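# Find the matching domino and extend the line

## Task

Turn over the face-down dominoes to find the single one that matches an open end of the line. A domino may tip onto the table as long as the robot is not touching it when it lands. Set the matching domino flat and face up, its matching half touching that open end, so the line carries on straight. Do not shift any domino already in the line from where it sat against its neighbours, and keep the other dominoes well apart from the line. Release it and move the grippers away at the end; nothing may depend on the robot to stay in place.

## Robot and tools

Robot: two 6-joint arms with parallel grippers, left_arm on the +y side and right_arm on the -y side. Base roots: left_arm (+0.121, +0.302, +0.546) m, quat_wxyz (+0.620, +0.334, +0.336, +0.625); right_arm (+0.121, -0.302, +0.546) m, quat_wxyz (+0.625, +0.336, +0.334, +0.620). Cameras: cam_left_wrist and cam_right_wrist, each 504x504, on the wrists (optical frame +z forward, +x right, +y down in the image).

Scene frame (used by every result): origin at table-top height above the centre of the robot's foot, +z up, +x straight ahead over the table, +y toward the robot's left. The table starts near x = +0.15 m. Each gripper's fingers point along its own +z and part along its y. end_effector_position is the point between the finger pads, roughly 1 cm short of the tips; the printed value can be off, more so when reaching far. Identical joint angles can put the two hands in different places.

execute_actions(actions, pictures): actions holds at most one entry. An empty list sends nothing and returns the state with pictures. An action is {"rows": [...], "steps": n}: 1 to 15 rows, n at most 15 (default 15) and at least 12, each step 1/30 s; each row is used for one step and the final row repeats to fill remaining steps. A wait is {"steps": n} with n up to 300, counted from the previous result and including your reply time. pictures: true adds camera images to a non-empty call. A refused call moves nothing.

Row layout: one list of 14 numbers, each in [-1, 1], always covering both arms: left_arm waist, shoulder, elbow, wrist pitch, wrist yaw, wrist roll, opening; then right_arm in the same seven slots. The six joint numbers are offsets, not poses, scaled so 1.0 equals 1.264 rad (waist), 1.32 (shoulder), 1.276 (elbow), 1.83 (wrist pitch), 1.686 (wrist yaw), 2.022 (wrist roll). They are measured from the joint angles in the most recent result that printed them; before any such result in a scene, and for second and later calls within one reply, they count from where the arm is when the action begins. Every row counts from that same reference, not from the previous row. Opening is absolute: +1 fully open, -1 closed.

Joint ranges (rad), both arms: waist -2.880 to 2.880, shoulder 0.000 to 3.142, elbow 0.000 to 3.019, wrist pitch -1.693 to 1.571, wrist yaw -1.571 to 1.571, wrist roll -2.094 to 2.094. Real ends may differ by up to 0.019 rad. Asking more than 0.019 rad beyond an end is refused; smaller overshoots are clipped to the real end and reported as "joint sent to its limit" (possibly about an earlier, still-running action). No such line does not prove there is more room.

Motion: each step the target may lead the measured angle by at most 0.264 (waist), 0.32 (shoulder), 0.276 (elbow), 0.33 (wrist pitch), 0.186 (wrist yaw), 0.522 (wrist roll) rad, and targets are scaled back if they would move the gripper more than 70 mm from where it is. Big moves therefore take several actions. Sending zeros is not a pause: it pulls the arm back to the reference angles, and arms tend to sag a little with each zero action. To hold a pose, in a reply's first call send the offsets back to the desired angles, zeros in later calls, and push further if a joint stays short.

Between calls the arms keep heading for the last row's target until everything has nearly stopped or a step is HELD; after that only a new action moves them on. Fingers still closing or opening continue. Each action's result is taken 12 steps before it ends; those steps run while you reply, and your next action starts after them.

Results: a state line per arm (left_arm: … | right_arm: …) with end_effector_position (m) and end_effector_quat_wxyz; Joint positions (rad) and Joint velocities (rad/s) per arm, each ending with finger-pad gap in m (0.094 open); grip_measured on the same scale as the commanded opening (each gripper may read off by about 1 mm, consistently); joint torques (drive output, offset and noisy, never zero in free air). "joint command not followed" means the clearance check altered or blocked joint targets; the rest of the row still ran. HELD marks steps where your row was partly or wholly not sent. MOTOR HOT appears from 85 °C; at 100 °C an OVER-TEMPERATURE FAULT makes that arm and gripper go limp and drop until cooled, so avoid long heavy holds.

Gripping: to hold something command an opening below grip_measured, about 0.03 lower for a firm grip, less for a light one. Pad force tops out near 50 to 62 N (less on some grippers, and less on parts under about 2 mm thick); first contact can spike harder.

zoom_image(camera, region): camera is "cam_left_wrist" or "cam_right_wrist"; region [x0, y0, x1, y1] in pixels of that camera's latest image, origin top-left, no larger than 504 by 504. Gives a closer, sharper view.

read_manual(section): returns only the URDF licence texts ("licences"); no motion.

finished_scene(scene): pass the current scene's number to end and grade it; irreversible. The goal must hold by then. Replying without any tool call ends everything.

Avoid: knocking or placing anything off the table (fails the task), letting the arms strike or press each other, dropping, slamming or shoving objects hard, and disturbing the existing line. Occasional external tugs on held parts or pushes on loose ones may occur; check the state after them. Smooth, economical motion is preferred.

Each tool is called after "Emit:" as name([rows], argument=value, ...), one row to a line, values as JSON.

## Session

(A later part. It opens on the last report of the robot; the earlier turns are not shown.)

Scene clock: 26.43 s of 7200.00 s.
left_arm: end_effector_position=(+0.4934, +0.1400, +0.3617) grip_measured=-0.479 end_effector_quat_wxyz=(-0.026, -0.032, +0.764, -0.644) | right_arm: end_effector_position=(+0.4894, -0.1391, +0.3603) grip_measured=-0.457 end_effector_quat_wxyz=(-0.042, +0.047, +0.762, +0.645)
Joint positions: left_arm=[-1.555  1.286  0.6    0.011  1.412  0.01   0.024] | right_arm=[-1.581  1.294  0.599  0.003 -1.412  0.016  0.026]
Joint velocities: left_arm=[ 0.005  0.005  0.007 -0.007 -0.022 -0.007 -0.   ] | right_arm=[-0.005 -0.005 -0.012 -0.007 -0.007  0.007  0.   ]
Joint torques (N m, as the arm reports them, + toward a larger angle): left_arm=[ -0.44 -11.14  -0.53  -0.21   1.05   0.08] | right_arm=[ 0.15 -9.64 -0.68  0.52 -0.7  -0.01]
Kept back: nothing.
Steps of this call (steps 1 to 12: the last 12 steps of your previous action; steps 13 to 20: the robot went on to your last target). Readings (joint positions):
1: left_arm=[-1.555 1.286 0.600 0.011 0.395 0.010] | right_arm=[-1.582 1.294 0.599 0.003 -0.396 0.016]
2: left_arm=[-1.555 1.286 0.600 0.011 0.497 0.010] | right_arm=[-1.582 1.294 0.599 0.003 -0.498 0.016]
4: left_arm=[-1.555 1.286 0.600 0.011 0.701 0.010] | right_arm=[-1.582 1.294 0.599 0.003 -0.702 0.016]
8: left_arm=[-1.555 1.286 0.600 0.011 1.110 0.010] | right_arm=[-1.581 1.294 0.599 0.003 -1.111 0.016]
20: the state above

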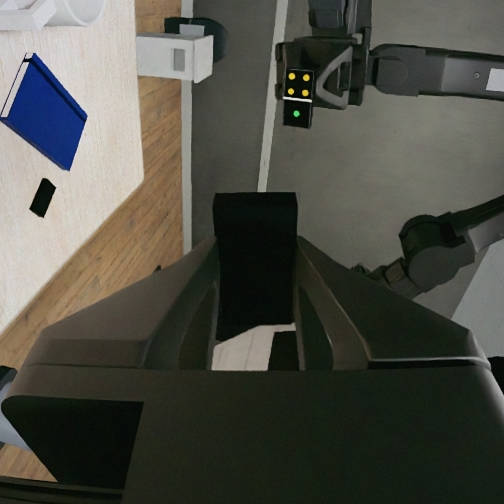

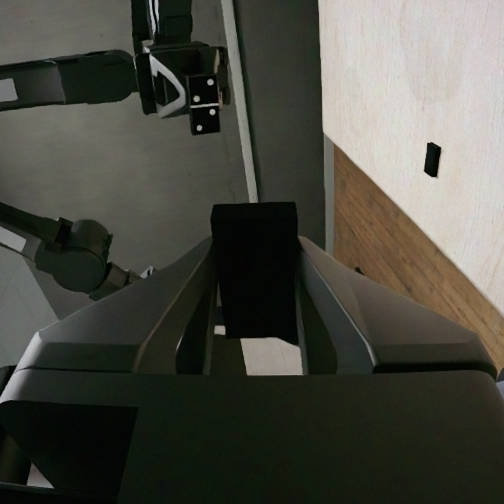

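Emit:
execute_actions([
  {"rows":[[0.136,0,0,0,-0.744,0,-0.52,-0.141,0,0,0,0.744,0,-0.49],[0.136,0,0,0,-0.744,0,-0.52,-0.141,0,0,0,0.744,0,-0.49],[0.136,0,0,0,-0.744,0,-0.52,-0.141,0,0,0,0.744,0,-0.49],[0.136,0,0,0,-0.744,0,-0.52,-0.141,0,0,0,0.744,0,-0.49],[0.136,0,0,0,-0.744,0,-0.52,-0.141,0,0,0,0.744,0,-0.49],[0.136,0,0,0,-0.744,0,-0.52,-0.141,0,0,0,0.744,0,-0.49],[0.136,0,0,0,-0.744,0,-0.52,-0.141,0,0,0,0.744,0,-0.49],[0.136,0,0,0,-0.744,0,-0.52,-0.141,0,0,0,0.744,0,-0.49],[0.136,0.04,0.035,0.115,-0.744,0,-0.52,-0.141,0.04,0.035,0.118,0.744,0,-0.49],[0.136,0.08,0.07,0.115,-0.744,0,-0.52,-0.141,0.08,0.07,0.118,0.744,0,-0.49],[0.136,0.12,0.105,0.115,-0.744,0,-0.52,-0.141,0.12,0.105,0.118,0.744,0,-0.49],[0.136,0.16,0.14,0.115,-0.744,0,-0.52,-0.141,0.16,0.14,0.118,0.744,0,-0.49],[0.136,0.2,0.175,0.115,-0.744,0,-0.52,-0.141,0.2,0.175,0.118,0.744,0,-0.49],[0.136,0.25,0.21,0.115,-0.744,0,-0.52,-0.141,0.25,0.21,0.118,0.744,0,-0.49],[0.136,0.374,0.317,0.115,-0.744,0,-0.52,-0.141,0.368,0.318,0.118,0.744,0,-0.49]]},
])

Emit:
execute_actions([
  {"steps":32},
])

Scene clock: 27.70 s of 7200.00 s.
left_arm: end_effector_position=(+0.4951, +0.1866, +0.3065) grip_measured=-0.479 end_effector_quat_wxyz=(-0.018, -0.046, +0.865, -0.499) | right_arm: end_effector_position=(+0.4900, -0.1855, +0.3055) grip_measured=-0.457 end_effector_quat_wxyz=(-0.033, +0.062, +0.862, +0.502)
Joint positions: left_arm=[-1.478  1.283  0.6    0.011  1.122  0.01   0.024] | right_arm=[-1.66   1.293  0.598  0.003 -1.126  0.015  0.026]
Joint velocities: left_arm=[ 1.236 -0.005 -0.007 -0.002 -2.44   0.022 -0.   ] | right_arm=[-1.265 -0.015 -0.017 -0.022  2.484  0.037 -0.001]
Joint torques (N m, as the arm reports them, + toward a larger angle): left_arm=[  1.56 -12.25  -0.48  -0.14   1.17   0.05] | right_arm=[-3.16 -9.74 -0.66  0.52 -0.79 -0.02]
Steps of this call (steps 1 to 15: the robot went on to your last target; steps 16 to 35: nothing new was sent; steps 36 to 38: the first 3 steps of this action). Readings (joint positions):
36: left_arm=[-1.545 1.283 0.600 0.011 1.325 0.010] | right_arm=[-1.592 1.293 0.598 0.003 -1.328 0.015]
37: left_arm=[-1.516 1.283 0.600 0.011 1.223 0.010] | right_arm=[-1.620 1.293 0.598 0.003 -1.228 0.015]
38: the state above

Scene clock: 28.77 s of 7200.00 s.
left_arm: end_effector_position=(+0.5439, +0.4055, +0.0617) grip_measured=-0.479 end_effector_quat_wxyz=(+0.014, -0.052, +0.999, +0.004) | right_arm: end_effector_position=(+0.5359, -0.4070, +0.0564) grip_measured=-0.456 end_effector_quat_wxyz=(+0.006, +0.067, +0.998, -0.004)
Joint positions: left_arm=[-1.371  1.782  0.999  0.219  0.16   0.01   0.024] | right_arm=[-1.771  1.799  1.003  0.216 -0.159  0.015  0.026]
Joint velocities: left_arm=[ 0.005 -0.005  0.012 -0.017 -0.007  0.037  0.001] | right_arm=[-0.005 -0.024  0.002  0.002  0.022  0.037 -0.   ]
Joint torques (N m, as the arm reports them, + toward a larger angle): left_arm=[  1.87 -13.47  -0.72  -0.18   0.06  -0.04] | right_arm=[ -3.   -14.37  -0.97   0.73   0.06   0.08]
Kept back: nothing.
Steps of this call (steps 1 to 12: the last 12 steps of your previous action; steps 13 to 32: the robot went on to your last target). Readings (joint positions):
1: left_arm=[-1.438 1.283 0.600 0.011 1.019 0.010] | right_arm=[-1.702 1.293 0.598 0.003 -1.022 0.015]
2: left_arm=[-1.405 1.283 0.600 0.011 0.915 0.010] | right_arm=[-1.737 1.293 0.599 0.003 -0.918 0.015]
4: left_arm=[-1.370 1.283 0.600 0.011 0.707 0.010] | right_arm=[-1.775 1.293 0.599 0.003 -0.708 0.015]
8: left_arm=[-1.371 1.331 0.634 0.142 0.300 0.010] | right_arm=[-1.772 1.339 0.632 0.139 -0.298 0.015]
32: the state above

Emit:
execute_actions([
  {"rows":[[0,0.013,0.011,0,0,0,-0.52,0,0.011,0.01,0,0,0,-0.49],[0,0.022,0.019,0,0,0,-0.52,0,0.019,0.017,0,0,0,-0.49],[0,0.031,0.027,0,0,0,-0.52,0,0.027,0.024,0,0,0,-0.49],[0,0.04,0.035,0,0,0,-0.52,0,0.035,0.031,0,0,0,-0.49],[0,0.049,0.043,0,0,0,-0.52,0,0.043,0.038,0,0,0,-0.49],[0,0.058,0.05,0,0,0,-0.52,0,0.05,0.045,0,0,0,-0.49],[0,0.067,0.057,0,0,0,-0.52,0,0.057,0.052,0,0,0,-0.49],[0,0.075,0.064,0,0,0,-0.52,0,0.064,0.058,0,0,0,-0.49],[0,0.083,0.07,0,0,0,-0.52,0,0.07,0.064,0,0,0,-0.49],[0,0.089,0.075,0,0,0,-0.52,0,0.076,0.069,0,0,0,-0.49],[0,0.094,0.08,0,0,0,-0.52,0,0.081,0.073,0,0,0,-0.49],[0,0.098,0.083,0,0,0,-0.52,0,0.084,0.076,0,0,0,-0.49],[0,0.1,0.085,0,0,0,-0.52,0,0.086,0.078,0,0,0,-0.49]]},
])

Emit:
execute_actions([
  {"steps":18},
])

Scene clock: 29.47 s of 7200.00 s.
left_arm: end_effector_position=(+0.5468, +0.4061, +0.0599) grip_measured=-0.479 end_effector_quat_wxyz=(+0.016, -0.052, +0.999, +0.004) | right_arm: end_effector_position=(+0.5399, -0.4078, +0.0546) grip_measured=-0.456 end_effector_quat_wxyz=(+0.009, +0.066, +0.998, -0.004)
Joint positions: left_arm=[-1.371  1.786  1.007  0.219  0.16   0.01   0.024] | right_arm=[-1.771  1.803  1.013  0.216 -0.159  0.015  0.026]
Joint velocities: left_arm=[-0.005  0.103  0.203 -0.007  0.051 -0.007 -0.   ] | right_arm=[-0.005  0.093  0.193 -0.022 -0.037 -0.007  0.001]
Joint torques (N m, as the arm reports them, + toward a larger angle): left_arm=[  2.93 -12.59   0.06  -0.17   0.18  -0.05] | right_arm=[ -4.29 -10.9   -0.42   0.62   0.     0.04]
Steps of this call (steps 1 to 15: the robot went on to your last target; steps 16 to 18: nothing new was sent; steps 19 to 21: the first 3 steps of this action). Readings (joint positions):
19: left_arm=[-1.371 1.782 0.999 0.219 0.160 0.010] | right_arm=[-1.771 1.799 1.004 0.216 -0.159 0.015]
20: left_arm=[-1.371 1.783 1.001 0.219 0.160 0.010] | right_arm=[-1.771 1.800 1.007 0.216 -0.159 0.015]
21: the state above

Scene clock: 30.07 s of 7200.00 s.
left_arm: end_effector_position=(+0.5357, +0.4120, +0.0171) grip_measured=-0.479 end_effector_quat_wxyz=(+0.003, -0.054, +0.999, +0.003) | right_arm: end_effector_position=(+0.5340, -0.4135, +0.0168) grip_measured=-0.456 end_effector_quat_wxyz=(+0.001, +0.067, +0.998, -0.004)
Joint positions: left_arm=[-1.371  1.905  1.099  0.219  0.16   0.01   0.024] | right_arm=[-1.771  1.907  1.1    0.216 -0.159  0.015  0.026]
Joint velocities: left_arm=[-0.015 -0.005  0.012 -0.002 -0.007  0.095 -0.   ] | right_arm=[-0.005  0.005  0.007  0.022  0.081 -0.051 -0.001]
Joint torques (N m, as the arm reports them, + toward a larger angle): left_arm=[  3.63 -13.36  -0.58  -0.23   0.14  -0.05] | right_arm=[ -5.23 -11.93  -1.06   0.45   0.04   0.04]
Kept back: nothing.
Steps of this call (steps 1 to 12: the last 12 steps of your previous action; steps 13 to 18: the robot went on to your last target). Readings (joint positions):
1: left_arm=[-1.371 1.791 1.016 0.219 0.160 0.010] | right_arm=[-1.771 1.808 1.021 0.216 -0.159 0.015]
2: left_arm=[-1.371 1.799 1.027 0.219 0.160 0.010] | right_arm=[-1.771 1.814 1.031 0.216 -0.159 0.015]
4: left_arm=[-1.371 1.820 1.051 0.219 0.160 0.010] | right_arm=[-1.771 1.832 1.054 0.216 -0.159 0.015]
8: left_arm=[-1.371 1.867 1.087 0.219 0.160 0.010] | right_arm=[-1.771 1.870 1.087 0.216 -0.159 0.015]
18: the state above

Emit:
execute_actions([
  {"rows":[[0,0.019,0,0,0,0,-0.52,0,0.015,0,0,0,0,-0.49],[0,0.019,0,0,0,0,-0.52,0,0.015,0,0,0,0,-0.49],[0,0.019,0,0,0,0,-0.52,0,0.015,0,0,0,0,-0.49],[0,0.019,0,0,0,0,-0.52,0,0.015,0,0,0,0,-0.49],[0,0.019,0,0,0,0,-0.52,0,0.015,0,0,0,0,-0.49],[0,0.019,0,0,0,0,-0.52,0,0.015,0,0,0,0,-0.49],[0,0.01,0,0,0,0,-0.3,0,0.01,0,0,0,0,-0.3],[0,0.01,0,0,0,0,0.3,0,0.01,0,0,0,0,0.2],[0,0.01,0,0,0,0,0.3,0,0.01,0,0,0,0,0.2],[0,-0.03,-0.03,0,0,0,0.3,0,-0.03,-0.03,0,0,0,0.2],[0,-0.06,-0.06,0,0,0,0.3,0,-0.07,-0.06,0,0,0,0.2],[0,-0.09,-0.1,0,0,0,0.3,0,-0.11,-0.09,0,0,0,0.2],[0,-0.12,-0.14,0.03,0,0,0.3,0,-0.15,-0.12,0,0,0,0.2],[0,-0.12,-0.18,0.06,0,0,0.3,0,-0.2,-0.16,0,0,0,0.2],[-0.594,-0.12,-0.267,0.26,-0.363,0.612,0.3,0,-0.45,-0.35,0,0,0,0.2]]},
])

Emit:
execute_actions([
  {"steps":36},
])

Emit:
execute_actions([
  {"rows":[[0,0.03,0,0,0,0,0.3,0,0,0,0,0,0,0.2],[0,0.06,0,0,0,0,0.3,0,0,0,0,0,0,0.2],[0,0.09,0,0,0,0,0.3,0,0,0,0,0,0,0.2],[0,0.12,0,0,0,0,0.3,0,0,0,0,0,0,0.2],[0,0.15,0,0,0,0,0.3,0,0,0,0,0,0,0.2],[0,0.18,0,0,0,0,0.3,0,0,0,0,0,0,0.2],[0,0.205,0,0,0,0,0.3,0,0,0,0,0,0,0.2],[0,0.225,0,0,0,0,0.3,0,0,0,0,0,0,0.2],[0,0.243,0,0,0,0,0.3,0,0,0,0,0,0,0.2],[0,0.257,0,0,0,0,0.3,0,0,0,0,0,0,0.2],[0,0.267,0,0,0,0,0.3,0,0,0,0,0,0,0.2],[0,0.273,0,0,0,0,0.3,0,0,0,0,0,0,0.2]]},
])

Emit:
execute_actions([
  {"steps":25},
], pictures=true)

Scene clock: 32.20 s of 7200.00 s.
left_arm: end_effector_position=(+0.5350, +0.4120, +0.0168) grip_measured=-0.479 end_effector_quat_wxyz=(+0.002, -0.054, +0.999, +0.003) | right_arm: end_effector_position=(+0.5340, -0.4136, +0.0167) grip_measured=-0.456 end_effector_quat_wxyz=(+0.001, +0.067, +0.998, -0.004)
Joint positions: left_arm=[-1.371  1.906  1.099  0.219  0.16   0.01   0.024] | right_arm=[-1.771  1.907  1.1    0.216 -0.159  0.015  0.026]
Joint velocities: left_arm=[-0.015  0.015 -0.002 -0.017 -0.051 -0.037 -0.   ] | right_arm=[-0.015  0.005  0.002  0.002 -0.081  0.007  0.001]
Joint torques (N m, as the arm reports them, + toward a larger angle): left_arm=[  4.06 -12.24  -1.49  -0.06   0.19  -0.04] | right_arm=[ -4.64 -11.79  -1.24   0.63   0.02   0.05]
Steps of this call (steps 1 to 15: the robot went on to your last target; steps 16 to 61: nothing new was sent; steps 62 to 64: the first 3 steps of this action). Readings (joint positions):
62: left_arm=[-1.371 1.905 1.099 0.219 0.160 0.010] | right_arm=[-1.771 1.907 1.100 0.216 -0.159 0.015]
63: left_arm=[-1.371 1.906 1.099 0.219 0.160 0.010] | right_arm=[-1.771 1.907 1.100 0.216 -0.159 0.015]
64: the state above

Scene clock: 33.40 s of 7200.00 s.
left_arm: end_effector_position=(+0.5090, +0.0427, +0.1646) grip_measured=+0.299 end_effector_quat_wxyz=(+0.159, +0.621, +0.765, +0.056) | right_arm: end_effector_position=(+0.5494, -0.3809, +0.2202) grip_measured=+0.198 end_effector_quat_wxyz=(+0.078, +0.055, +0.995, -0.008)
Joint positions: left_arm=[-2.155  1.737  0.768  0.678 -0.448  1.193  0.061] | right_arm=[-1.771  1.307  0.652  0.221 -0.159  0.015  0.056]
Joint velocities: left_arm=[ 0.2    0.005 -0.007 -0.007  0.007  0.3   -0.   ] | right_arm=[-0.005  0.005 -0.007 -0.017  0.051  0.022  0.001]
Joint torques (N m, as the arm reports them, + toward a larger angle): left_arm=[ -6.5  -10.5   -2.13   1.24   0.2    0.04] | right_arm=[ -3.21 -10.28   0.11   0.83   0.04   0.07]
Kept back: nothing.
Steps of this call (steps 1 to 12: the last 12 steps of your previous action; steps 13 to 36: the robot went on to your last target). Readings (joint positions):
1: left_arm=[-1.371 1.907 1.099 0.219 0.160 0.010] | right_arm=[-1.771 1.907 1.100 0.216 -0.159 0.015]
2: left_arm=[-1.371 1.908 1.099 0.219 0.160 0.010] | right_arm=[-1.771 1.908 1.100 0.216 -0.159 0.015]
4: left_arm=[-1.371 1.908 1.099 0.219 0.160 0.010] | right_arm=[-1.771 1.908 1.100 0.216 -0.159 0.015]
8: left_arm=[-1.371 1.896 1.086 0.219 0.160 0.010] | right_arm=[-1.771 1.899 1.087 0.216 -0.159 0.015]
36: the state above

Scene clock: 33.50 s of 7200.00 s.
left_arm: end_effector_position=(+0.5012, +0.0456, +0.1574) grip_measured=+0.299 end_effector_quat_wxyz=(+0.150, +0.625, +0.764, +0.055) | right_arm: end_effector_position=(+0.5494, -0.3809, +0.2202) grip_measured=+0.198 end_effector_quat_wxyz=(+0.078, +0.055, +0.995, -0.008)
Joint positions: left_arm=[-2.15   1.757  0.77   0.678 -0.449  1.195  0.061] | right_arm=[-1.771  1.307  0.652  0.221 -0.159  0.015  0.056]
Joint velocities: left_arm=[-0.024  0.464  0.051 -0.007  0.037 -0.037  0.   ] | right_arm=[-0.015  0.015 -0.012  0.002 -0.037 -0.051 -0.001]
Joint torques (N m, as the arm reports them, + toward a larger angle): left_arm=[-7.7  -5.96 -2.13  0.39  0.31 -0.06] | right_arm=[ -3.12 -10.95  -0.08   0.83   0.02   0.08]
Steps of this call (steps 1 to 3: the first 3 steps of this action). Readings (joint positions):
1: left_arm=[-2.151 1.739 0.768 0.678 -0.449 1.195] | right_arm=[-1.771 1.307 0.652 0.221 -0.159 0.015]
2: left_arm=[-2.149 1.744 0.768 0.678 -0.449 1.195] | right_arm=[-1.771 1.307 0.652 0.221 -0.159 0.015]
3: the state above

Scene clock: 34.33 s of 7200.00 s.
left_arm: end_effector_position=(+0.3273, +0.0665, +0.0835) grip_measured=+0.299 end_effector_quat_wxyz=(+0.014, +0.690, +0.724, -0.007) | right_arm: end_effector_position=(+0.5494, -0.3809, +0.2202) grip_measured=+0.198 end_effector_quat_wxyz=(+0.078, +0.055, +0.995, -0.008)
Joint positions: left_arm=[-2.15   2.096  0.772  0.678 -0.449  1.195  0.061] | right_arm=[-1.771  1.307  0.652  0.221 -0.159  0.015  0.056]
Joint velocities: left_arm=[ 0.005 -0.024 -0.017  0.007 -0.051 -0.037 -0.   ] | right_arm=[-0.005  0.015  0.007 -0.007 -0.007 -0.022 -0.   ]
Joint torques (N m, as the arm reports them, + toward a larger angle): left_arm=[-9.23 -9.45 -5.15 -0.28  0.32 -0.09] | right_arm=[ -2.76 -10.88   0.01   0.79   0.04   0.07]
Kept back: nothing.
Steps of this call (steps 1 to 12: the last 12 steps of your previous action; steps 13 to 25: the robot went on to your last target). Readings (joint positions):
1: left_arm=[-2.150 1.778 0.772 0.678 -0.449 1.195] | right_arm=[-1.771 1.307 0.652 0.221 -0.159 0.015]
2: left_arm=[-2.150 1.807 0.774 0.678 -0.449 1.195] | right_arm=[-1.771 1.307 0.652 0.221 -0.159 0.015]
4: left_arm=[-2.150 1.878 0.776 0.678 -0.449 1.195] | right_arm=[-1.771 1.307 0.652 0.221 -0.159 0.015]
8: left_arm=[-2.150 2.043 0.776 0.678 -0.449 1.195] | right_arm=[-1.771 1.307 0.652 0.221 -0.159 0.015]
25: the state above

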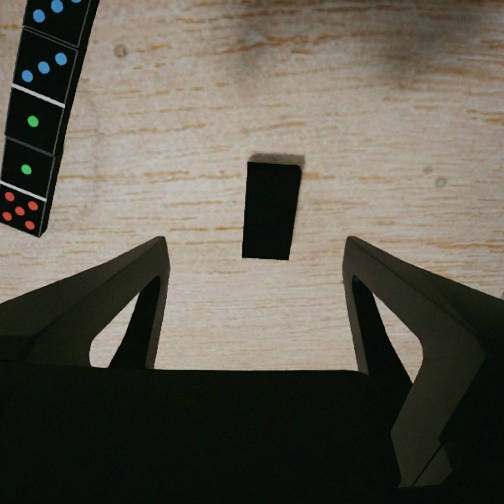

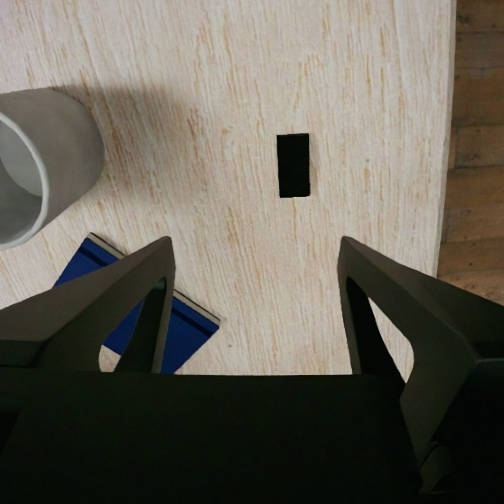

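Emit:
execute_actions(actions=[])

Scene clock: 35.43 s of 7200.00 s.
left_arm: end_effector_position=(+0.3273, +0.0665, +0.0835) grip_measured=+0.299 end_effector_quat_wxyz=(+0.014, +0.690, +0.724, -0.007) | right_arm: end_effector_position=(+0.5494, -0.3809, +0.2202) grip_measured=+0.198 end_effector_quat_wxyz=(+0.078, +0.055, +0.995, -0.008)
Joint positions: left_arm=[-2.15   2.096  0.772  0.678 -0.449  1.195  0.061] | right_arm=[-1.771  1.307  0.652  0.221 -0.159  0.015  0.056]
Joint velocities: left_arm=[-0.005 -0.005 -0.012  0.002  0.037  0.022 -0.   ] | right_arm=[-0.015 -0.015  0.007 -0.017  0.007 -0.007  0.   ]
Joint torques (N m, as the arm reports them, + toward a larger angle): left_arm=[-8.01 -9.16 -4.97 -0.24  0.31 -0.07] | right_arm=[ -3.18 -10.29   0.1    0.76   0.05   0.09]
Kept back: nothing.
Steps of this call (steps 1 to 30: the robot went on to your last target; steps 31 to 33: nothing new was sent). Readings (joint positions):
1: left_arm=[-2.150 2.096 0.772 0.678 -0.449 1.195] | right_arm=[-1.771 1.307 0.652 0.221 -0.159 0.015]
2: left_arm=[-2.150 2.096 0.772 0.678 -0.449 1.195] | right_arm=[-1.771 1.307 0.652 0.221 -0.159 0.015]
4: left_arm=[-2.150 2.096 0.772 0.678 -0.449 1.195] | right_arm=[-1.771 1.307 0.652 0.221 -0.159 0.015]
8: left_arm=[-2.150 2.096 0.772 0.678 -0.449 1.195] | right_arm=[-1.771 1.307 0.652 0.221 -0.159 0.015]
33: the state above
All arms were judged still, so your last target was given up. Only a new action makes them travel on or press farther. Fingers that are still opening or closing keep moving.

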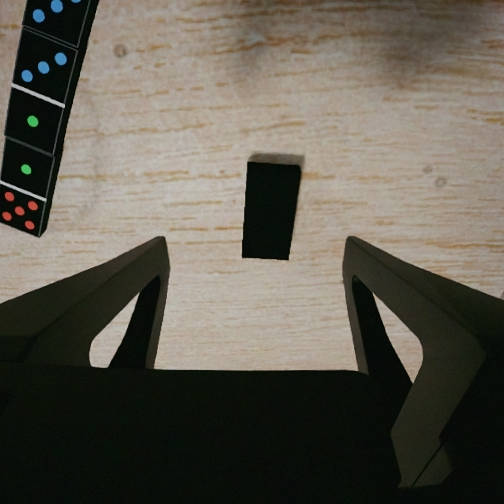

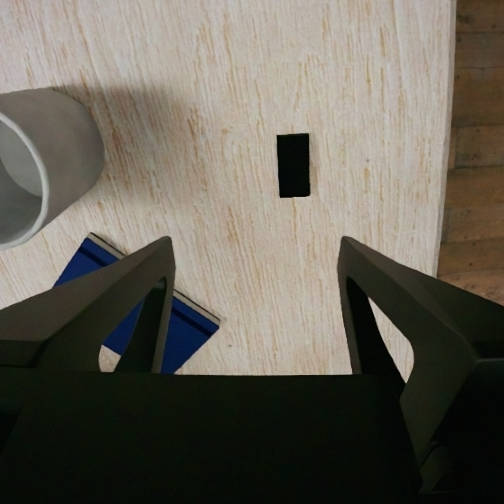

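Emit:
execute_actions([
  {"rows":[[0.02,0.02,0.02,0,0.007,0.015,0.3,0,0,0,0,0,0,0.2],[0.04,0.04,0.04,0,0.014,0.03,0.3,0,0,0,0,0,0,0.2],[0.06,0.06,0.06,0,0.02,0.045,0.3,0,0,0,0,0,0,0.2],[0.075,0.08,0.082,0.004,0.024,0.058,0.3,0,0,0,0,0,0,0.2]]},
])

Emit:
execute_actions([
  {"steps":20},
], pictures=true)

Scene clock: 36.30 s of 7200.00 s.
left_arm: end_effector_position=(+0.3292, +0.0623, +0.0750) grip_measured=+0.299 end_effector_quat_wxyz=(+0.020, +0.696, +0.718, -0.014) | right_arm: end_effector_position=(+0.5494, -0.3809, +0.2202) grip_measured=+0.198 end_effector_quat_wxyz=(+0.078, +0.055, +0.995, -0.008)
Joint positions: left_arm=[-2.141  2.112  0.795  0.678 -0.425  1.219  0.061] | right_arm=[-1.771  1.307  0.652  0.221 -0.159  0.015  0.056]
Joint velocities: left_arm=[ 0.22   0.396  0.486  0.007  0.271  0.403 -0.001] | right_arm=[-0.005  0.005  0.002  0.007  0.022 -0.051  0.   ]
Joint torques (N m, as the arm reports them, + toward a larger angle): left_arm=[-3.52 -6.16 -2.6  -0.17  0.3  -0.01] | right_arm=[ -2.69 -10.61   0.03   0.8    0.04   0.05]
Steps of this call (steps 1 to 23: nothing new was sent; steps 24 to 26: the first 3 steps of this action). Readings (joint positions):
24: left_arm=[-2.149 2.097 0.774 0.678 -0.445 1.198] | right_arm=[-1.771 1.307 0.652 0.221 -0.159 0.015]
25: left_arm=[-2.147 2.102 0.780 0.678 -0.436 1.206] | right_arm=[-1.771 1.307 0.652 0.221 -0.159 0.015]
26: the state above

Scene clock: 36.97 s of 7200.00 s.
left_arm: end_effector_position=(+0.3284, +0.0931, +0.0304) grip_measured=+0.299 end_effector_quat_wxyz=(-0.004, +0.709, +0.705, +0.004) | right_arm: end_effector_position=(+0.5494, -0.3809, +0.2202) grip_measured=+0.198 end_effector_quat_wxyz=(+0.078, +0.055, +0.995, -0.008)
Joint positions: left_arm=[-2.057  2.199  0.876  0.678 -0.411  1.301  0.061] | right_arm=[-1.771  1.307  0.652  0.221 -0.159  0.015  0.056]
Joint velocities: left_arm=[ 0.005 -0.005  0.002  0.007 -0.066 -0.022 -0.   ] | right_arm=[ 0.005 -0.015  0.012  0.002 -0.051 -0.007 -0.001]
Joint torques (N m, as the arm reports them, + toward a larger angle): left_arm=[-7.02 -9.33 -5.09  0.09  0.34  0.09] | right_arm=[ -3.5  -10.76   0.1    0.83   0.03   0.05]
Kept back: nothing.
Steps of this call (steps 1 to 12: the last 12 steps of your previous action; steps 13 to 20: the robot went on to your last target). Readings (joint positions):
1: left_arm=[-2.131 2.129 0.818 0.678 -0.416 1.235] | right_arm=[-1.771 1.307 0.652 0.221 -0.159 0.015]
2: left_arm=[-2.118 2.150 0.842 0.678 -0.412 1.248] | right_arm=[-1.771 1.307 0.652 0.221 -0.159 0.015]
4: left_arm=[-2.089 2.180 0.873 0.678 -0.411 1.267] | right_arm=[-1.771 1.307 0.652 0.221 -0.159 0.015]
8: left_arm=[-2.058 2.199 0.876 0.678 -0.411 1.288] | right_arm=[-1.771 1.307 0.652 0.221 -0.159 0.015]
20: the state above

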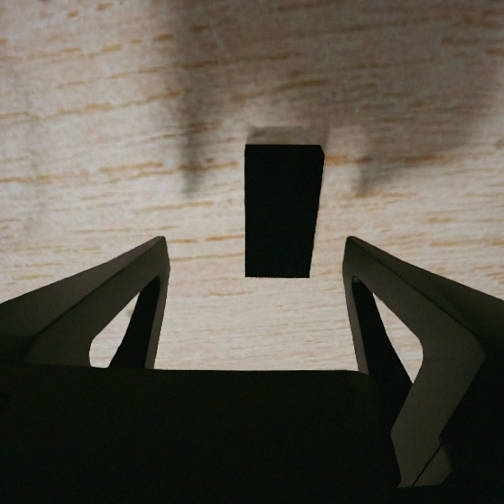

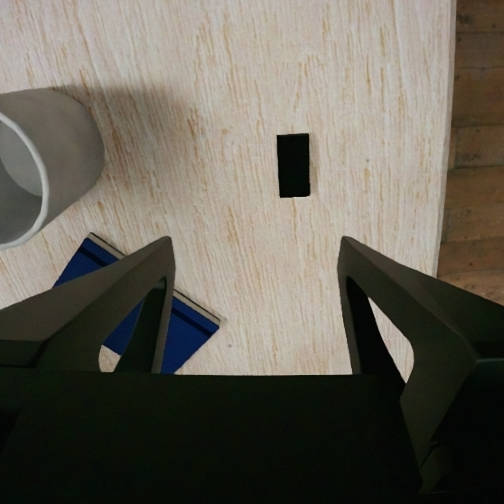

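Emit:
execute_actions([
  {"rows":[[0,0.01,0.005,0,0,0,0.3,0,0,0,0,0,0,0.2],[0,0.015,0.009,0,0,0,0.3,0,0,0,0,0,0,0.2],[0,0.02,0.013,0,0,0,0.3,0,0,0,0,0,0,0.2],[0,0.025,0.016,0,0,0,0.3,0,0,0,0,0,0,0.2],[0,0.03,0.019,0,0,0,0.3,0,0,0,0,0,0,0.2],[0,0.034,0.021,0,0,0,0.3,0,0,0,0,0,0,0.2]]},
])

Emit:
execute_actions([
  {"steps":18},
], pictures=true)

Scene clock: 37.77 s of 7200.00 s.
left_arm: end_effector_position=(+0.3283, +0.0930, +0.0301) grip_measured=+0.299 end_effector_quat_wxyz=(-0.004, +0.710, +0.704, +0.004) | right_arm: end_effector_position=(+0.5494, -0.3809, +0.2202) grip_measured=+0.198 end_effector_quat_wxyz=(+0.078, +0.055, +0.995, -0.008)
Joint positions: left_arm=[-2.057  2.2    0.877  0.678 -0.411  1.302  0.061] | right_arm=[-1.771  1.307  0.652  0.221 -0.159  0.015  0.056]
Joint velocities: left_arm=[-0.015  0.024  0.037 -0.017 -0.022 -0.051 -0.   ] | right_arm=[-0.015 -0.015 -0.007 -0.002 -0.022  0.022  0.002]
Joint torques (N m, as the arm reports them, + toward a larger angle): left_arm=[-6.76 -6.02 -3.81 -0.28  0.21 -0.02] | right_arm=[ -2.84 -10.53   0.11   0.92   0.01   0.05]
Steps of this call (steps 1 to 15: the robot went on to your last target; steps 16 to 21: nothing new was sent; steps 22 to 24: the first 3 steps of this action). Readings (joint positions):
22: left_arm=[-2.057 2.199 0.876 0.678 -0.411 1.302] | right_arm=[-1.771 1.307 0.652 0.221 -0.159 0.015]
23: left_arm=[-2.057 2.199 0.876 0.678 -0.411 1.302] | right_arm=[-1.771 1.307 0.652 0.221 -0.159 0.015]
24: the state above

Scene clock: 38.37 s of 7200.00 s.
left_arm: end_effector_position=(+0.3169, +0.0928, +0.0222) grip_measured=+0.299 end_effector_quat_wxyz=(-0.010, +0.712, +0.702, -0.000) | right_arm: end_effector_position=(+0.5494, -0.3809, +0.2202) grip_measured=+0.198 end_effector_quat_wxyz=(+0.078, +0.055, +0.995, -0.008)
Joint positions: left_arm=[-2.057  2.233  0.894  0.678 -0.411  1.302  0.061] | right_arm=[-1.771  1.307  0.652  0.221 -0.159  0.015  0.056]
Joint velocities: left_arm=[-0.015  0.015  0.002  0.012  0.007  0.066  0.001] | right_arm=[-0.005  0.005  0.002  0.007 -0.022 -0.037  0.001]
Joint torques (N m, as the arm reports them, + toward a larger angle): left_arm=[-7.66 -8.74 -4.55 -0.31  0.23  0.01] | right_arm=[ -3.05 -10.56   0.09   0.9    0.03   0.05]
Kept back: nothing.
Steps of this call (steps 1 to 12: the last 12 steps of your previous action; steps 13 to 18: the robot went on to your last target). Readings (joint positions):
1: left_arm=[-2.057 2.202 0.879 0.678 -0.411 1.302] | right_arm=[-1.771 1.307 0.652 0.221 -0.159 0.015]
2: left_arm=[-2.057 2.206 0.883 0.678 -0.411 1.302] | right_arm=[-1.771 1.307 0.652 0.221 -0.159 0.015]
4: left_arm=[-2.057 2.217 0.891 0.678 -0.411 1.302] | right_arm=[-1.771 1.307 0.652 0.221 -0.159 0.015]
8: left_arm=[-2.057 2.231 0.894 0.678 -0.411 1.302] | right_arm=[-1.771 1.307 0.652 0.221 -0.159 0.015]
18: the state above

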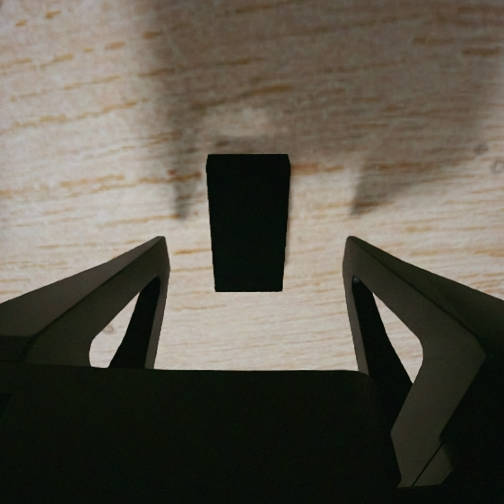

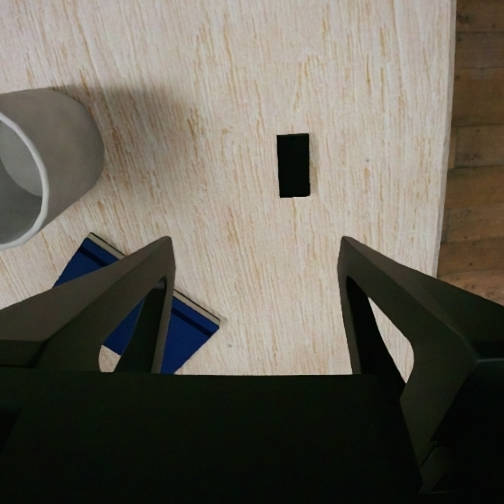

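Need q2+.02, q3+.025.

Emit:
execute_actions([
  {"rows":[[0,0.008,0.008,0,0,0,0.2,0,0,0,0,0,0,0.2],[0,0.013,0.014,0,0,0,0.1,0,0,0,0,0,0,0.2],[0,0.018,0.02,0,0,0,0,0,0,0,0,0,0,0.2],[0,0.022,0.026,0,0,0,-0.1,0,0,0,0,0,0,0.2]]},
])

Emit:
execute_actions([
  {"steps":16},
])

Scene clock: 38.93 s of 7200.00 s.
left_arm: end_effector_position=(+0.3174, +0.0923, +0.0214) grip_measured=+0.047 end_effector_quat_wxyz=(-0.010, +0.712, +0.702, +0.000) | right_arm: end_effector_position=(+0.5494, -0.3809, +0.2202) grip_measured=+0.198 end_effector_quat_wxyz=(+0.078, +0.055, +0.995, -0.008)
Joint positions: left_arm=[-2.057  2.234  0.897  0.678 -0.411  1.302  0.049] | right_arm=[-1.771  1.307  0.652  0.221 -0.159  0.015  0.056]
Joint velocities: left_arm=[ 0.015  0.044  0.085 -0.017 -0.007  0.007 -0.091] | right_arm=[-0.005  0.005  0.017 -0.012  0.037 -0.007 -0.   ]
Joint torques (N m, as the arm reports them, + toward a larger angle): left_arm=[-7.15 -7.33 -3.68 -0.17  0.27 -0.04] | right_arm=[ -3.2  -10.67   0.13   0.91   0.03   0.06]
Steps of this call (steps 1 to 14: the robot went on to your last target; steps 15 to 17: the first 3 steps of this action). Readings (joint positions):
15: left_arm=[-2.057 2.233 0.894 0.678 -0.411 1.302] | right_arm=[-1.771 1.307 0.652 0.221 -0.159 0.015]
16: left_arm=[-2.057 2.233 0.894 0.678 -0.411 1.302] | right_arm=[-1.771 1.307 0.652 0.221 -0.159 0.015]
17: the state above

Scene clock: 39.47 s of 7200.00 s.
left_arm: end_effector_position=(+0.3205, +0.0887, +0.0152) grip_measured=-0.098 end_effector_quat_wxyz=(-0.006, +0.711, +0.704, +0.002) | right_arm: end_effector_position=(+0.5494, -0.3809, +0.2202) grip_measured=+0.198 end_effector_quat_wxyz=(+0.078, +0.055, +0.995, -0.008)
Joint positions: left_arm=[-2.057  2.246  0.918  0.678 -0.411  1.302  0.042] | right_arm=[-1.771  1.307  0.652  0.221 -0.159  0.015  0.056]
Joint velocities: left_arm=[-0.005 -0.015  0.002 -0.007 -0.022 -0.051  0.001] | right_arm=[ 0.024  0.005 -0.012 -0.002 -0.007 -0.007 -0.001]
Joint torques (N m, as the arm reports them, + toward a larger angle): left_arm=[-7.6  -7.58 -4.31 -0.1   0.24 -0.06] | right_arm=[ -3.27 -10.57   0.05   0.77   0.03   0.06]
Kept back: nothing.
Steps of this call (steps 1 to 12: the last 12 steps of your previous action; steps 13 to 16: the robot went on to your last target). Readings (joint positions):
1: left_arm=[-2.057 2.237 0.901 0.678 -0.411 1.302] | right_arm=[-1.771 1.307 0.652 0.221 -0.159 0.015]
2: left_arm=[-2.057 2.240 0.908 0.678 -0.411 1.302] | right_arm=[-1.771 1.307 0.652 0.221 -0.159 0.015]
4: left_arm=[-2.057 2.245 0.916 0.678 -0.411 1.302] | right_arm=[-1.771 1.307 0.652 0.221 -0.159 0.015]
8: left_arm=[-2.057 2.246 0.918 0.678 -0.411 1.302] | right_arm=[-1.771 1.307 0.652 0.221 -0.159 0.015]
16: the state above

Emit:
execute_actions([
  {"rows":[[0,0.014,0.01,0,0,0,-0.15,0,0,0,0,0,0,0.2],[0,0.014,0.01,0,0,0,-0.2,0,0,0,0,0,0,0.2],[0,0.014,0.01,0,0,0,-0.25,0,0,0,0,0,0,0.2],[0,0.014,0.01,0,0,0,-0.3,0,0,0,0,0,0,0.2],[0,0.014,0.01,0,0,0,-0.35,0,0,0,0,0,0,0.2],[0,0.014,0.01,0,0,0,-0.4,0,0,0,0,0,0,0.2],[0,0.014,0.01,0,0,0,-0.44,0,0,0,0,0,0,0.2],[0,0.014,0.01,0,0,0,-0.47,0,0,0,0,0,0,0.2],[0,0.014,0.01,0,0,0,-0.5,0,0,0,0,0,0,0.2],[0,0.014,0.01,0,0,0,-0.52,0,0,0,0,0,0,0.2]]},
])

Emit:
execute_actions([
  {"rows":[[0,-0.03,-0.03,0,0,0,-0.52,0,0,0,0,0,0,0.2],[0,-0.06,-0.06,0,0,0,-0.52,0,0,0,0,0,0,0.2],[0,-0.1,-0.09,0,0,0,-0.52,0,0,0,0,0,0,0.2],[0,-0.15,-0.12,0,0,0,-0.52,0,0,0,0,0,0,0.2],[0,-0.2,-0.15,0,0,0,-0.52,0,0,0,0,0,0,0.2]]},
])

Emit:
execute_actions([
  {"steps":16},
])

Scene clock: 40.57 s of 7200.00 s.
left_arm: end_effector_position=(+0.3200, +0.0888, +0.0151) grip_measured=-0.227 end_effector_quat_wxyz=(-0.006, +0.711, +0.703, +0.002) | right_arm: end_effector_position=(+0.5494, -0.3809, +0.2202) grip_measured=+0.198 end_effector_quat_wxyz=(+0.078, +0.055, +0.995, -0.008)
Joint positions: left_arm=[-2.057  2.247  0.918  0.678 -0.411  1.302  0.036] | right_arm=[-1.771  1.307  0.652  0.221 -0.159  0.015  0.056]
Joint velocities: left_arm=[-0.005  0.005  0.007  0.012 -0.007 -0.007 -0.044] | right_arm=[-0.015  0.015  0.007 -0.012  0.007  0.022  0.   ]
Joint torques (N m, as the arm reports them, + toward a larger angle): left_arm=[-6.76 -7.8  -4.13  0.01  0.24 -0.06] | right_arm=[ -2.84 -10.63   0.13   0.83   0.02   0.08]
Steps of this call (steps 1 to 15: the robot went on to your last target; steps 16 to 30: nothing new was sent; steps 31 to 33: the first 3 steps of this action). Readings (joint positions):
31: left_arm=[-2.057 2.246 0.918 0.678 -0.411 1.302] | right_arm=[-1.771 1.307 0.652 0.221 -0.159 0.015]
32: left_arm=[-2.057 2.246 0.918 0.678 -0.411 1.302] | right_arm=[-1.771 1.307 0.652 0.221 -0.159 0.015]
33: the state above

Scene clock: 41.07 s of 7200.00 s.
left_arm: end_effector_position=(+0.3235, +0.0916, +0.0238) grip_measured=-0.485 end_effector_quat_wxyz=(-0.006, +0.711, +0.704, +0.002) | right_arm: end_effector_position=(+0.5494, -0.3809, +0.2202) grip_measured=+0.198 end_effector_quat_wxyz=(+0.078, +0.055, +0.995, -0.008)
Joint positions: left_arm=[-2.057  2.221  0.893  0.678 -0.411  1.302  0.024] | right_arm=[-1.771  1.307  0.652  0.221 -0.159  0.015  0.056]
Joint velocities: left_arm=[ 0.005 -0.659 -0.647 -0.002 -0.037  0.081 -0.001] | right_arm=[-0.005 -0.005 -0.002 -0.002 -0.022  0.051 -0.   ]
Joint torques (N m, as the arm reports them, + toward a larger angle): left_arm=[ -7.32 -13.43  -9.71  -0.27   0.24  -0.03] | right_arm=[ -2.83 -10.55   0.11   0.81  -0.02   0.07]
Steps of this call (steps 1 to 12: the last 12 steps of your previous action; steps 13 to 15: the first 3 steps of this action, its rows measured from where the robot was after step 12). Readings (joint positions):
12: left_arm=[-2.057 2.249 0.918 0.678 -0.411 1.302] | right_arm=[-1.771 1.307 0.652 0.221 -0.159 0.015]
13: left_arm=[-2.057 2.246 0.917 0.678 -0.411 1.302] | right_arm=[-1.771 1.307 0.652 0.221 -0.159 0.015]
14: left_arm=[-2.057 2.239 0.910 0.678 -0.411 1.302] | right_arm=[-1.771 1.307 0.652 0.221 -0.159 0.015]
15: the state above

Scene clock: 41.60 s of 7200.00 s.
left_arm: end_effector_position=(+0.3841, +0.1047, +0.0924) grip_measured=-0.485 end_effector_quat_wxyz=(+0.031, +0.697, +0.716, +0.023) | right_arm: end_effector_position=(+0.5494, -0.3809, +0.2202) grip_measured=+0.198 end_effector_quat_wxyz=(+0.078, +0.055, +0.995, -0.008)
Joint positions: left_arm=[-2.057  1.974  0.737  0.679 -0.411  1.302  0.024] | right_arm=[-1.771  1.307  0.652  0.221 -0.159  0.015  0.056]
Joint velocities: left_arm=[-0.005  0.063  0.017 -0.007  0.022  0.037 -0.001] | right_arm=[ 0.015 -0.005  0.002 -0.007 -0.066  0.007  0.001]
Joint torques (N m, as the arm reports them, + toward a larger angle): left_arm=[-6.99 -9.06 -5.42 -0.29  0.25 -0.05] | right_arm=[ -3.06 -10.68   0.11   0.82   0.03   0.05]
Kept back: nothing.
Steps of this call (steps 1 to 12: the last 12 steps of your previous action; steps 13 to 16: the robot went on to your last target). Readings (joint positions):
1: left_arm=[-2.057 2.190 0.864 0.678 -0.411 1.302] | right_arm=[-1.771 1.307 0.652 0.221 -0.159 0.015]
2: left_arm=[-2.057 2.146 0.827 0.678 -0.411 1.302] | right_arm=[-1.771 1.307 0.652 0.221 -0.159 0.015]
4: left_arm=[-2.057 2.044 0.757 0.678 -0.411 1.302] | right_arm=[-1.771 1.307 0.652 0.221 -0.159 0.015]
8: left_arm=[-2.057 1.942 0.737 0.679 -0.411 1.302] | right_arm=[-1.771 1.307 0.652 0.221 -0.159 0.015]
16: the state above

Emit:
execute_actions([
  {"rows":[[0.026,-0.03,0.03,-0.03,0.016,-0.043,-0.52,0,0,0,0,0,0,0.2],[0.052,-0.06,0.06,-0.06,0.032,-0.086,-0.52,0,0,0,0,0,0,0.2],[0.078,-0.09,0.09,-0.09,0.049,-0.13,-0.52,0,0,0,0,0,0,0.2],[0.104,-0.12,0.125,-0.12,0.065,-0.17,-0.52,0,0,0,0,0,0,0.2],[0.13,-0.15,0.155,-0.15,0.08,-0.215,-0.52,0,0,0,0,0,0,0.2],[0.156,-0.17,0.19,-0.18,0.098,-0.26,-0.52,0,0,0,0,0,0,0.2],[0.18,-0.17,0.22,-0.21,0.114,-0.3,-0.52,0,0,0,0,0,0,0.2],[0.21,-0.17,0.25,-0.245,0.13,-0.34,-0.52,0,0,0,0,0,0,0.2],[0.235,-0.17,0.28,-0.275,0.146,-0.39,-0.52,0,0,0,0,0,0,0.2],[0.26,-0.17,0.31,-0.305,0.163,-0.43,-0.52,0,0,0,0,0,0,0.2],[0.286,-0.17,0.345,-0.335,0.18,-0.47,-0.52,0,0,0,0,0,0,0.2],[0.31,-0.17,0.375,-0.365,0.195,-0.515,-0.52,0,0,0,0,0,0,0.2],[0.34,-0.17,0.405,-0.395,0.21,-0.56,-0.52,0,0,0,0,0,0,0.2],[0.365,-0.17,0.44,-0.425,0.23,-0.6,-0.52,0,0,0,0,0,0,0.2],[0.385,-0.17,0.468,-0.456,0.244,-0.648,-0.52,0,0,0,0,0,0,0.2]]},
])

Emit:
execute_actions([
  {"steps":40},
], pictures=true)

Scene clock: 42.83 s of 7200.00 s.
left_arm: end_effector_position=(+0.3915, +0.0990, +0.0875) grip_measured=-0.485 end_effector_quat_wxyz=(+0.030, +0.674, +0.738, -0.004) | right_arm: end_effector_position=(+0.5494, -0.3809, +0.2202) grip_measured=+0.198 end_effector_quat_wxyz=(+0.078, +0.055, +0.995, -0.008)
Joint positions: left_arm=[-2.044  1.956  0.766  0.605 -0.355  1.233  0.024] | right_arm=[-1.771  1.307  0.652  0.221 -0.159  0.015  0.056]
Joint velocities: left_arm=[ 0.288 -0.376  0.501 -0.96   0.491 -0.916  0.001] | right_arm=[ 0.005  0.005 -0.017  0.007 -0.022 -0.022 -0.002]
Joint torques (N m, as the arm reports them, + toward a larger angle): left_arm=[ -1.84 -14.5   -0.98   0.28   0.21  -0.17] | right_arm=[ -2.99 -10.45   0.07   0.75   0.03   0.05]
Steps of this call (steps 1 to 15: the robot went on to your last target; steps 16 to 34: nothing new was sent; steps 35 to 37: the first 3 steps of this action). Readings (joint positions):
35: left_arm=[-2.056 1.973 0.741 0.669 -0.398 1.290] | right_arm=[-1.771 1.307 0.652 0.221 -0.159 0.015]
36: left_arm=[-2.052 1.966 0.750 0.641 -0.376 1.264] | right_arm=[-1.771 1.307 0.652 0.221 -0.159 0.015]
37: the state above

Scene clock: 44.17 s of 7200.00 s.
left_arm: end_effector_position=(+0.6997, +0.3088, +0.0709) grip_measured=-0.485 end_effector_quat_wxyz=(+0.024, -0.003, +1.000, +0.002) | right_arm: end_effector_position=(+0.5494, -0.3809, +0.2202) grip_measured=+0.198 end_effector_quat_wxyz=(+0.078, +0.055, +0.995, -0.008)
Joint positions: left_arm=[-1.567  1.734  1.341 -0.141 -0.001  0.004  0.024] | right_arm=[-1.771  1.307  0.652  0.221 -0.159  0.015  0.056]
Joint velocities: left_arm=[ 0.005  0.005  0.002 -0.007 -0.037 -0.022 -0.   ] | right_arm=[-0.015 -0.015 -0.012  0.007 -0.007  0.066  0.   ]
Joint torques (N m, as the arm reports them, + toward a larger angle): left_arm=[  0.45 -16.46   1.81  -0.68   0.2   -0.12] | right_arm=[ -3.02 -10.35   0.05   0.83   0.03   0.06]
Kept back: nothing.
Steps of this call (steps 1 to 12: the last 12 steps of your previous action; steps 13 to 40: the robot went on to your last target). Readings (joint positions):
1: left_arm=[-2.033 1.941 0.786 0.575 -0.337 1.203] | right_arm=[-1.771 1.307 0.652 0.221 -0.159 0.015]
2: left_arm=[-2.018 1.924 0.807 0.548 -0.321 1.173] | right_arm=[-1.771 1.307 0.652 0.221 -0.159 0.015]
4: left_arm=[-1.986 1.884 0.857 0.491 -0.282 1.105] | right_arm=[-1.771 1.307 0.652 0.221 -0.159 0.015]
8: left_arm=[-1.900 1.816 0.988 0.338 -0.188 0.938] | right_arm=[-1.771 1.307 0.652 0.221 -0.159 0.015]
40: the state above

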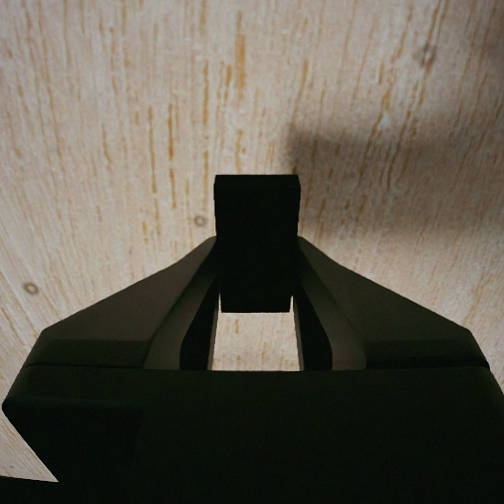

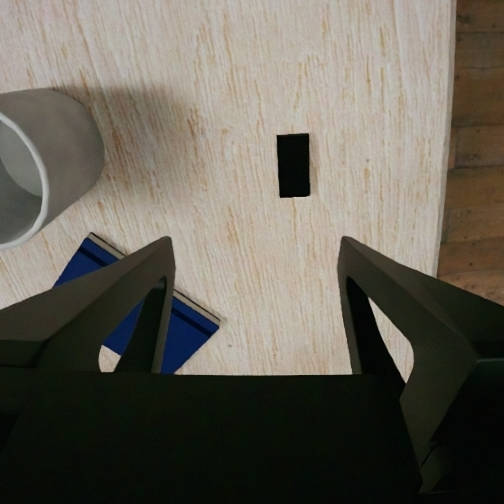

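Emit:
execute_actions([
  {"rows":[[0,0.01,0.007,0,0,0,-0.52,0,0,0,0,0,0,0.2],[0,0.02,0.014,0,0,0,-0.52,0,0,0,0,0,0,0.2],[0,0.03,0.021,0,0,0,-0.52,0,0,0,0,0,0,0.2],[0,0.04,0.028,0,0,0,-0.52,0,0,0,0,0,0,0.2],[0,0.05,0.035,0,0,0,-0.52,0,0,0,0,0,0,0.2],[0,0.06,0.042,0,0,0,-0.52,0,0,0,0,0,0,0.2],[0,0.07,0.049,0,0,0,-0.52,0,0,0,0,0,0,0.2],[0,0.078,0.055,0,0,0,-0.52,0,0,0,0,0,0,0.2],[0,0.085,0.06,0,0,0,-0.52,0,0,0,0,0,0,0.2],[0,0.091,0.064,0,0,0,-0.52,0,0,0,0,0,0,0.2],[0,0.096,0.068,0,0,0,-0.52,0,0,0,0,0,0,0.2],[0,0.1,0.07,0,0,0,-0.52,0,0,0,0,0,0,0.2]]},
])

Emit:
execute_actions([
  {"steps":24},
])

Scene clock: 45.07 s of 7200.00 s.
left_arm: end_effector_position=(+0.6998, +0.3088, +0.0705) grip_measured=-0.485 end_effector_quat_wxyz=(+0.024, -0.004, +1.000, +0.002) | right_arm: end_effector_position=(+0.5494, -0.3809, +0.2202) grip_measured=+0.198 end_effector_quat_wxyz=(+0.078, +0.055, +0.995, -0.008)
Joint positions: left_arm=[-1.567  1.735  1.342 -0.141 -0.001  0.002  0.024] | right_arm=[-1.771  1.307  0.652  0.221 -0.159  0.015  0.056]
Joint velocities: left_arm=[-0.015  0.034  0.066  0.002  0.051 -0.051  0.001] | right_arm=[-0.005  0.005 -0.002 -0.007 -0.007 -0.051  0.   ]
Joint torques (N m, as the arm reports them, + toward a larger angle): left_arm=[  0.04 -14.62   4.58  -0.35   0.19  -0.02] | right_arm=[ -3.25 -10.75   0.02   0.85   0.01   0.1 ]
Steps of this call (steps 1 to 24: the robot went on to your last target; steps 25 to 27: the first 3 steps of this action). Readings (joint positions):
25: left_arm=[-1.567 1.734 1.341 -0.141 -0.001 0.002] | right_arm=[-1.771 1.307 0.652 0.221 -0.159 0.015]
26: left_arm=[-1.567 1.734 1.341 -0.141 -0.001 0.002] | right_arm=[-1.771 1.307 0.652 0.221 -0.159 0.015]
27: the state above

Scene clock: 45.87 s of 7200.00 s.
left_arm: end_effector_position=(+0.6793, +0.3088, +0.0207) grip_measured=-0.485 end_effector_quat_wxyz=(+0.001, -0.004, +1.000, +0.002) | right_arm: end_effector_position=(+0.5494, -0.3809, +0.2202) grip_measured=+0.198 end_effector_quat_wxyz=(+0.078, +0.055, +0.995, -0.008)
Joint positions: left_arm=[-1.567  1.859  1.418 -0.141 -0.001  0.002  0.024] | right_arm=[-1.771  1.307  0.652  0.221 -0.159  0.015  0.056]
Joint velocities: left_arm=[ 0.005 -0.015 -0.012 -0.017 -0.051  0.007 -0.   ] | right_arm=[-0.005 -0.005 -0.022  0.007 -0.022 -0.007  0.   ]
Joint torques (N m, as the arm reports them, + toward a larger angle): left_arm=[  0.25 -16.18   2.92  -0.23   0.14  -0.03] | right_arm=[ -2.96 -10.85   0.1    0.88   0.04   0.06]
Kept back: nothing.
Steps of this call (steps 1 to 12: the last 12 steps of your previous action; steps 13 to 24: the robot went on to your last target). Readings (joint positions):
1: left_arm=[-1.567 1.739 1.346 -0.141 -0.001 0.002] | right_arm=[-1.771 1.307 0.652 0.221 -0.159 0.015]
2: left_arm=[-1.567 1.745 1.354 -0.141 -0.001 0.002] | right_arm=[-1.771 1.307 0.652 0.221 -0.159 0.015]
4: left_arm=[-1.567 1.765 1.375 -0.141 -0.001 0.002] | right_arm=[-1.771 1.307 0.652 0.221 -0.159 0.015]
8: left_arm=[-1.567 1.816 1.412 -0.141 -0.001 0.002] | right_arm=[-1.771 1.307 0.652 0.221 -0.159 0.015]
24: the state above

Emit:
execute_actions([
  {"rows":[[0,0.008,0.006,0,0,0,-0.52,0,0,0,0,0,0,0.2],[0,0.014,0.012,0,0,0,-0.52,0,0,0,0,0,0,0.2],[0,0.019,0.017,0,0,0,-0.52,0,0,0,0,0,0,0.2]]},
])

Emit:
execute_actions([
  {"steps":16},
], pictures=true)

Scene clock: 46.30 s of 7200.00 s.
left_arm: end_effector_position=(+0.6798, +0.3088, +0.0207) grip_measured=-0.485 end_effector_quat_wxyz=(+0.001, -0.004, +1.000, +0.002) | right_arm: end_effector_position=(+0.5494, -0.3809, +0.2202) grip_measured=+0.198 end_effector_quat_wxyz=(+0.078, +0.055, +0.995, -0.008)
Joint positions: left_arm=[-1.567  1.859  1.419 -0.141 -0.001  0.002  0.024] | right_arm=[-1.771  1.307  0.652  0.221 -0.159  0.015  0.056]
Joint velocities: left_arm=[-0.005  0.005  0.037 -0.012  0.022 -0.051 -0.   ] | right_arm=[ 0.005  0.005 -0.002 -0.002 -0.037 -0.022 -0.001]
Joint torques (N m, as the arm reports them, + toward a larger angle): left_arm=[  0.37 -16.48   3.73  -0.12   0.14  -0.05] | right_arm=[ -3.11 -10.97   0.     0.87   0.03   0.08]
Steps of this call (steps 1 to 10: the robot went on to your last target; steps 11 to 13: the first 3 steps of this action). Readings (joint positions):
11: left_arm=[-1.567 1.859 1.418 -0.141 -0.001 0.002] | right_arm=[-1.771 1.307 0.652 0.221 -0.159 0.015]
12: left_arm=[-1.567 1.859 1.418 -0.141 -0.001 0.002] | right_arm=[-1.771 1.307 0.652 0.221 -0.159 0.015]
13: the state above

Scene clock: 46.83 s of 7200.00 s.
left_arm: end_effector_position=(+0.6836, +0.3088, +0.0206) grip_measured=-0.485 end_effector_quat_wxyz=(+0.004, -0.004, +1.000, +0.002) | right_arm: end_effector_position=(+0.5494, -0.3809, +0.2202) grip_measured=+0.198 end_effector_quat_wxyz=(+0.078, +0.055, +0.995, -0.008)
Joint positions: left_arm=[-1.567  1.86   1.426 -0.141 -0.001  0.002  0.024] | right_arm=[-1.771  1.307  0.652  0.221 -0.159  0.015  0.056]
Joint velocities: left_arm=[-0.005 -0.005  0.017  0.002 -0.066  0.007 -0.001] | right_arm=[-0.005 -0.005 -0.002 -0.002  0.007 -0.037 -0.001]
Joint torques (N m, as the arm reports them, + toward a larger angle): left_arm=[  0.07 -15.19   3.28  -0.15   0.14  -0.05] | right_arm=[ -3.34 -10.45  -0.04   0.78   0.     0.07]
Kept back: nothing.
Steps of this call (steps 1 to 12: the last 12 steps of your previous action; steps 13 to 15: the robot went on to your last target; step 16: nothing new was sent). Readings (joint positions):
1: left_arm=[-1.567 1.859 1.420 -0.141 -0.001 0.002] | right_arm=[-1.771 1.307 0.652 0.221 -0.159 0.015]
2: left_arm=[-1.567 1.859 1.422 -0.141 -0.001 0.002] | right_arm=[-1.771 1.307 0.652 0.221 -0.159 0.015]
4: left_arm=[-1.567 1.860 1.424 -0.141 -0.001 0.002] | right_arm=[-1.771 1.307 0.652 0.221 -0.159 0.015]
8: left_arm=[-1.567 1.860 1.426 -0.141 -0.001 0.002] | right_arm=[-1.771 1.307 0.652 0.221 -0.159 0.015]
16: the state above
All arms were judged still, so your last target was given up. Only a new action makes them travel on or press farther. Fingers that are still opening or closing keep moving.

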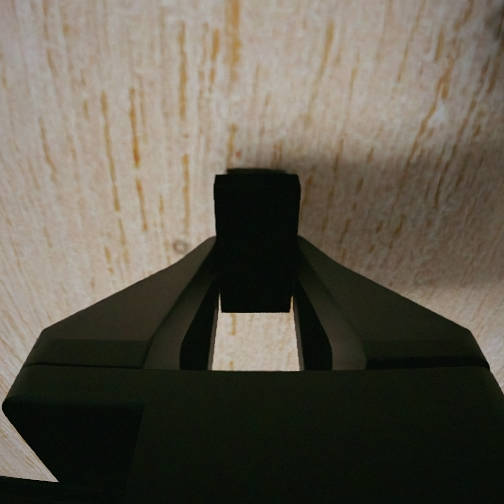

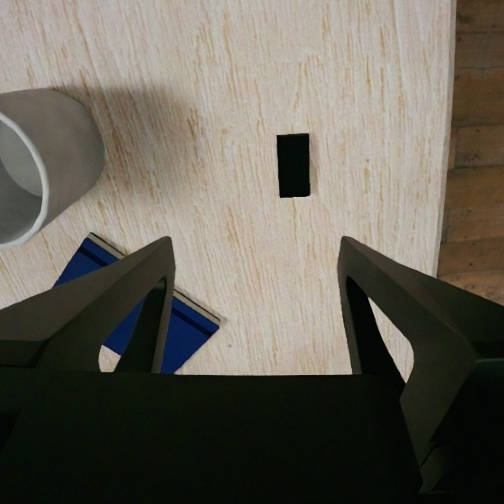

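Small gap still.

Emit:
execute_actions([
  {"rows":[[0,0.025,0.005,0,0,0,-0.52,0,0,0,0,0,0,0.2]]},
])

Emit:
execute_actions([
  {"steps":16},
])

Scene clock: 47.20 s of 7200.00 s.
left_arm: end_effector_position=(+0.6825, +0.3088, +0.0198) grip_measured=-0.485 end_effector_quat_wxyz=(+0.003, -0.004, +1.000, +0.002) | right_arm: end_effector_position=(+0.5494, -0.3809, +0.2202) grip_measured=+0.198 end_effector_quat_wxyz=(+0.078, +0.055, +0.995, -0.008)
Joint positions: left_arm=[-1.567  1.862  1.426 -0.141 -0.001  0.002  0.024] | right_arm=[-1.771  1.307  0.652  0.221 -0.159  0.015  0.056]
Joint velocities: left_arm=[-0.005  0.034 -0.022  0.002  0.051  0.022 -0.001] | right_arm=[-0.005  0.005  0.007 -0.007  0.022 -0.081 -0.001]
Joint torques (N m, as the arm reports them, + toward a larger angle): left_arm=[  0.59 -15.84   2.52  -0.18   0.19  -0.04] | right_arm=[ -3.16 -10.59   0.1    0.83   0.01   0.08]
Steps of this call (steps 1 to 8: nothing new was sent; steps 9 to 11: the first 3 steps of this action). Readings (joint positions):
9: left_arm=[-1.567 1.860 1.426 -0.141 -0.001 0.002] | right_arm=[-1.771 1.307 0.652 0.221 -0.159 0.015]
10: left_arm=[-1.567 1.861 1.426 -0.141 -0.001 0.002] | right_arm=[-1.771 1.307 0.652 0.221 -0.159 0.015]
11: the state above

Scene clock: 47.73 s of 7200.00 s.
left_arm: end_effector_position=(+0.6779, +0.3088, +0.0163) grip_measured=-0.485 end_effector_quat_wxyz=(-0.001, -0.004, +1.000, +0.002) | right_arm: end_effector_position=(+0.5494, -0.3809, +0.2202) grip_measured=+0.198 end_effector_quat_wxyz=(+0.078, +0.055, +0.995, -0.008)
Joint positions: left_arm=[-1.567  1.87   1.426 -0.141 -0.001  0.002  0.024] | right_arm=[-1.771  1.307  0.652  0.221 -0.159  0.015  0.056]
Joint velocities: left_arm=[-0.015 -0.005 -0.002 -0.002 -0.022 -0.022 -0.001] | right_arm=[ 0.005 -0.005 -0.017 -0.002 -0.081 -0.022  0.   ]
Joint torques (N m, as the arm reports them, + toward a larger angle): left_arm=[  0.16 -16.43   2.4   -0.17   0.17  -0.04] | right_arm=[ -3.15 -10.7    0.09   0.75   0.03   0.06]
Kept back: nothing.
Steps of this call (steps 1 to 12: the last 12 steps of your previous action; steps 13 to 15: the robot went on to your last target; step 16: nothing new was sent). Readings (joint positions):
1: left_arm=[-1.567 1.863 1.426 -0.141 -0.001 0.002] | right_arm=[-1.771 1.307 0.652 0.221 -0.159 0.015]
2: left_arm=[-1.567 1.864 1.426 -0.141 -0.001 0.002] | right_arm=[-1.771 1.307 0.652 0.221 -0.159 0.015]
4: left_arm=[-1.567 1.867 1.426 -0.141 -0.001 0.002] | right_arm=[-1.771 1.307 0.652 0.221 -0.159 0.015]
8: left_arm=[-1.567 1.870 1.426 -0.141 -0.001 0.002] | right_arm=[-1.771 1.307 0.652 0.221 -0.159 0.015]
16: the state above
All arms were judged still, so your last target was given up. Only a new action makes them travel on or press farther. Fingers that are still opening or closing keep moving.


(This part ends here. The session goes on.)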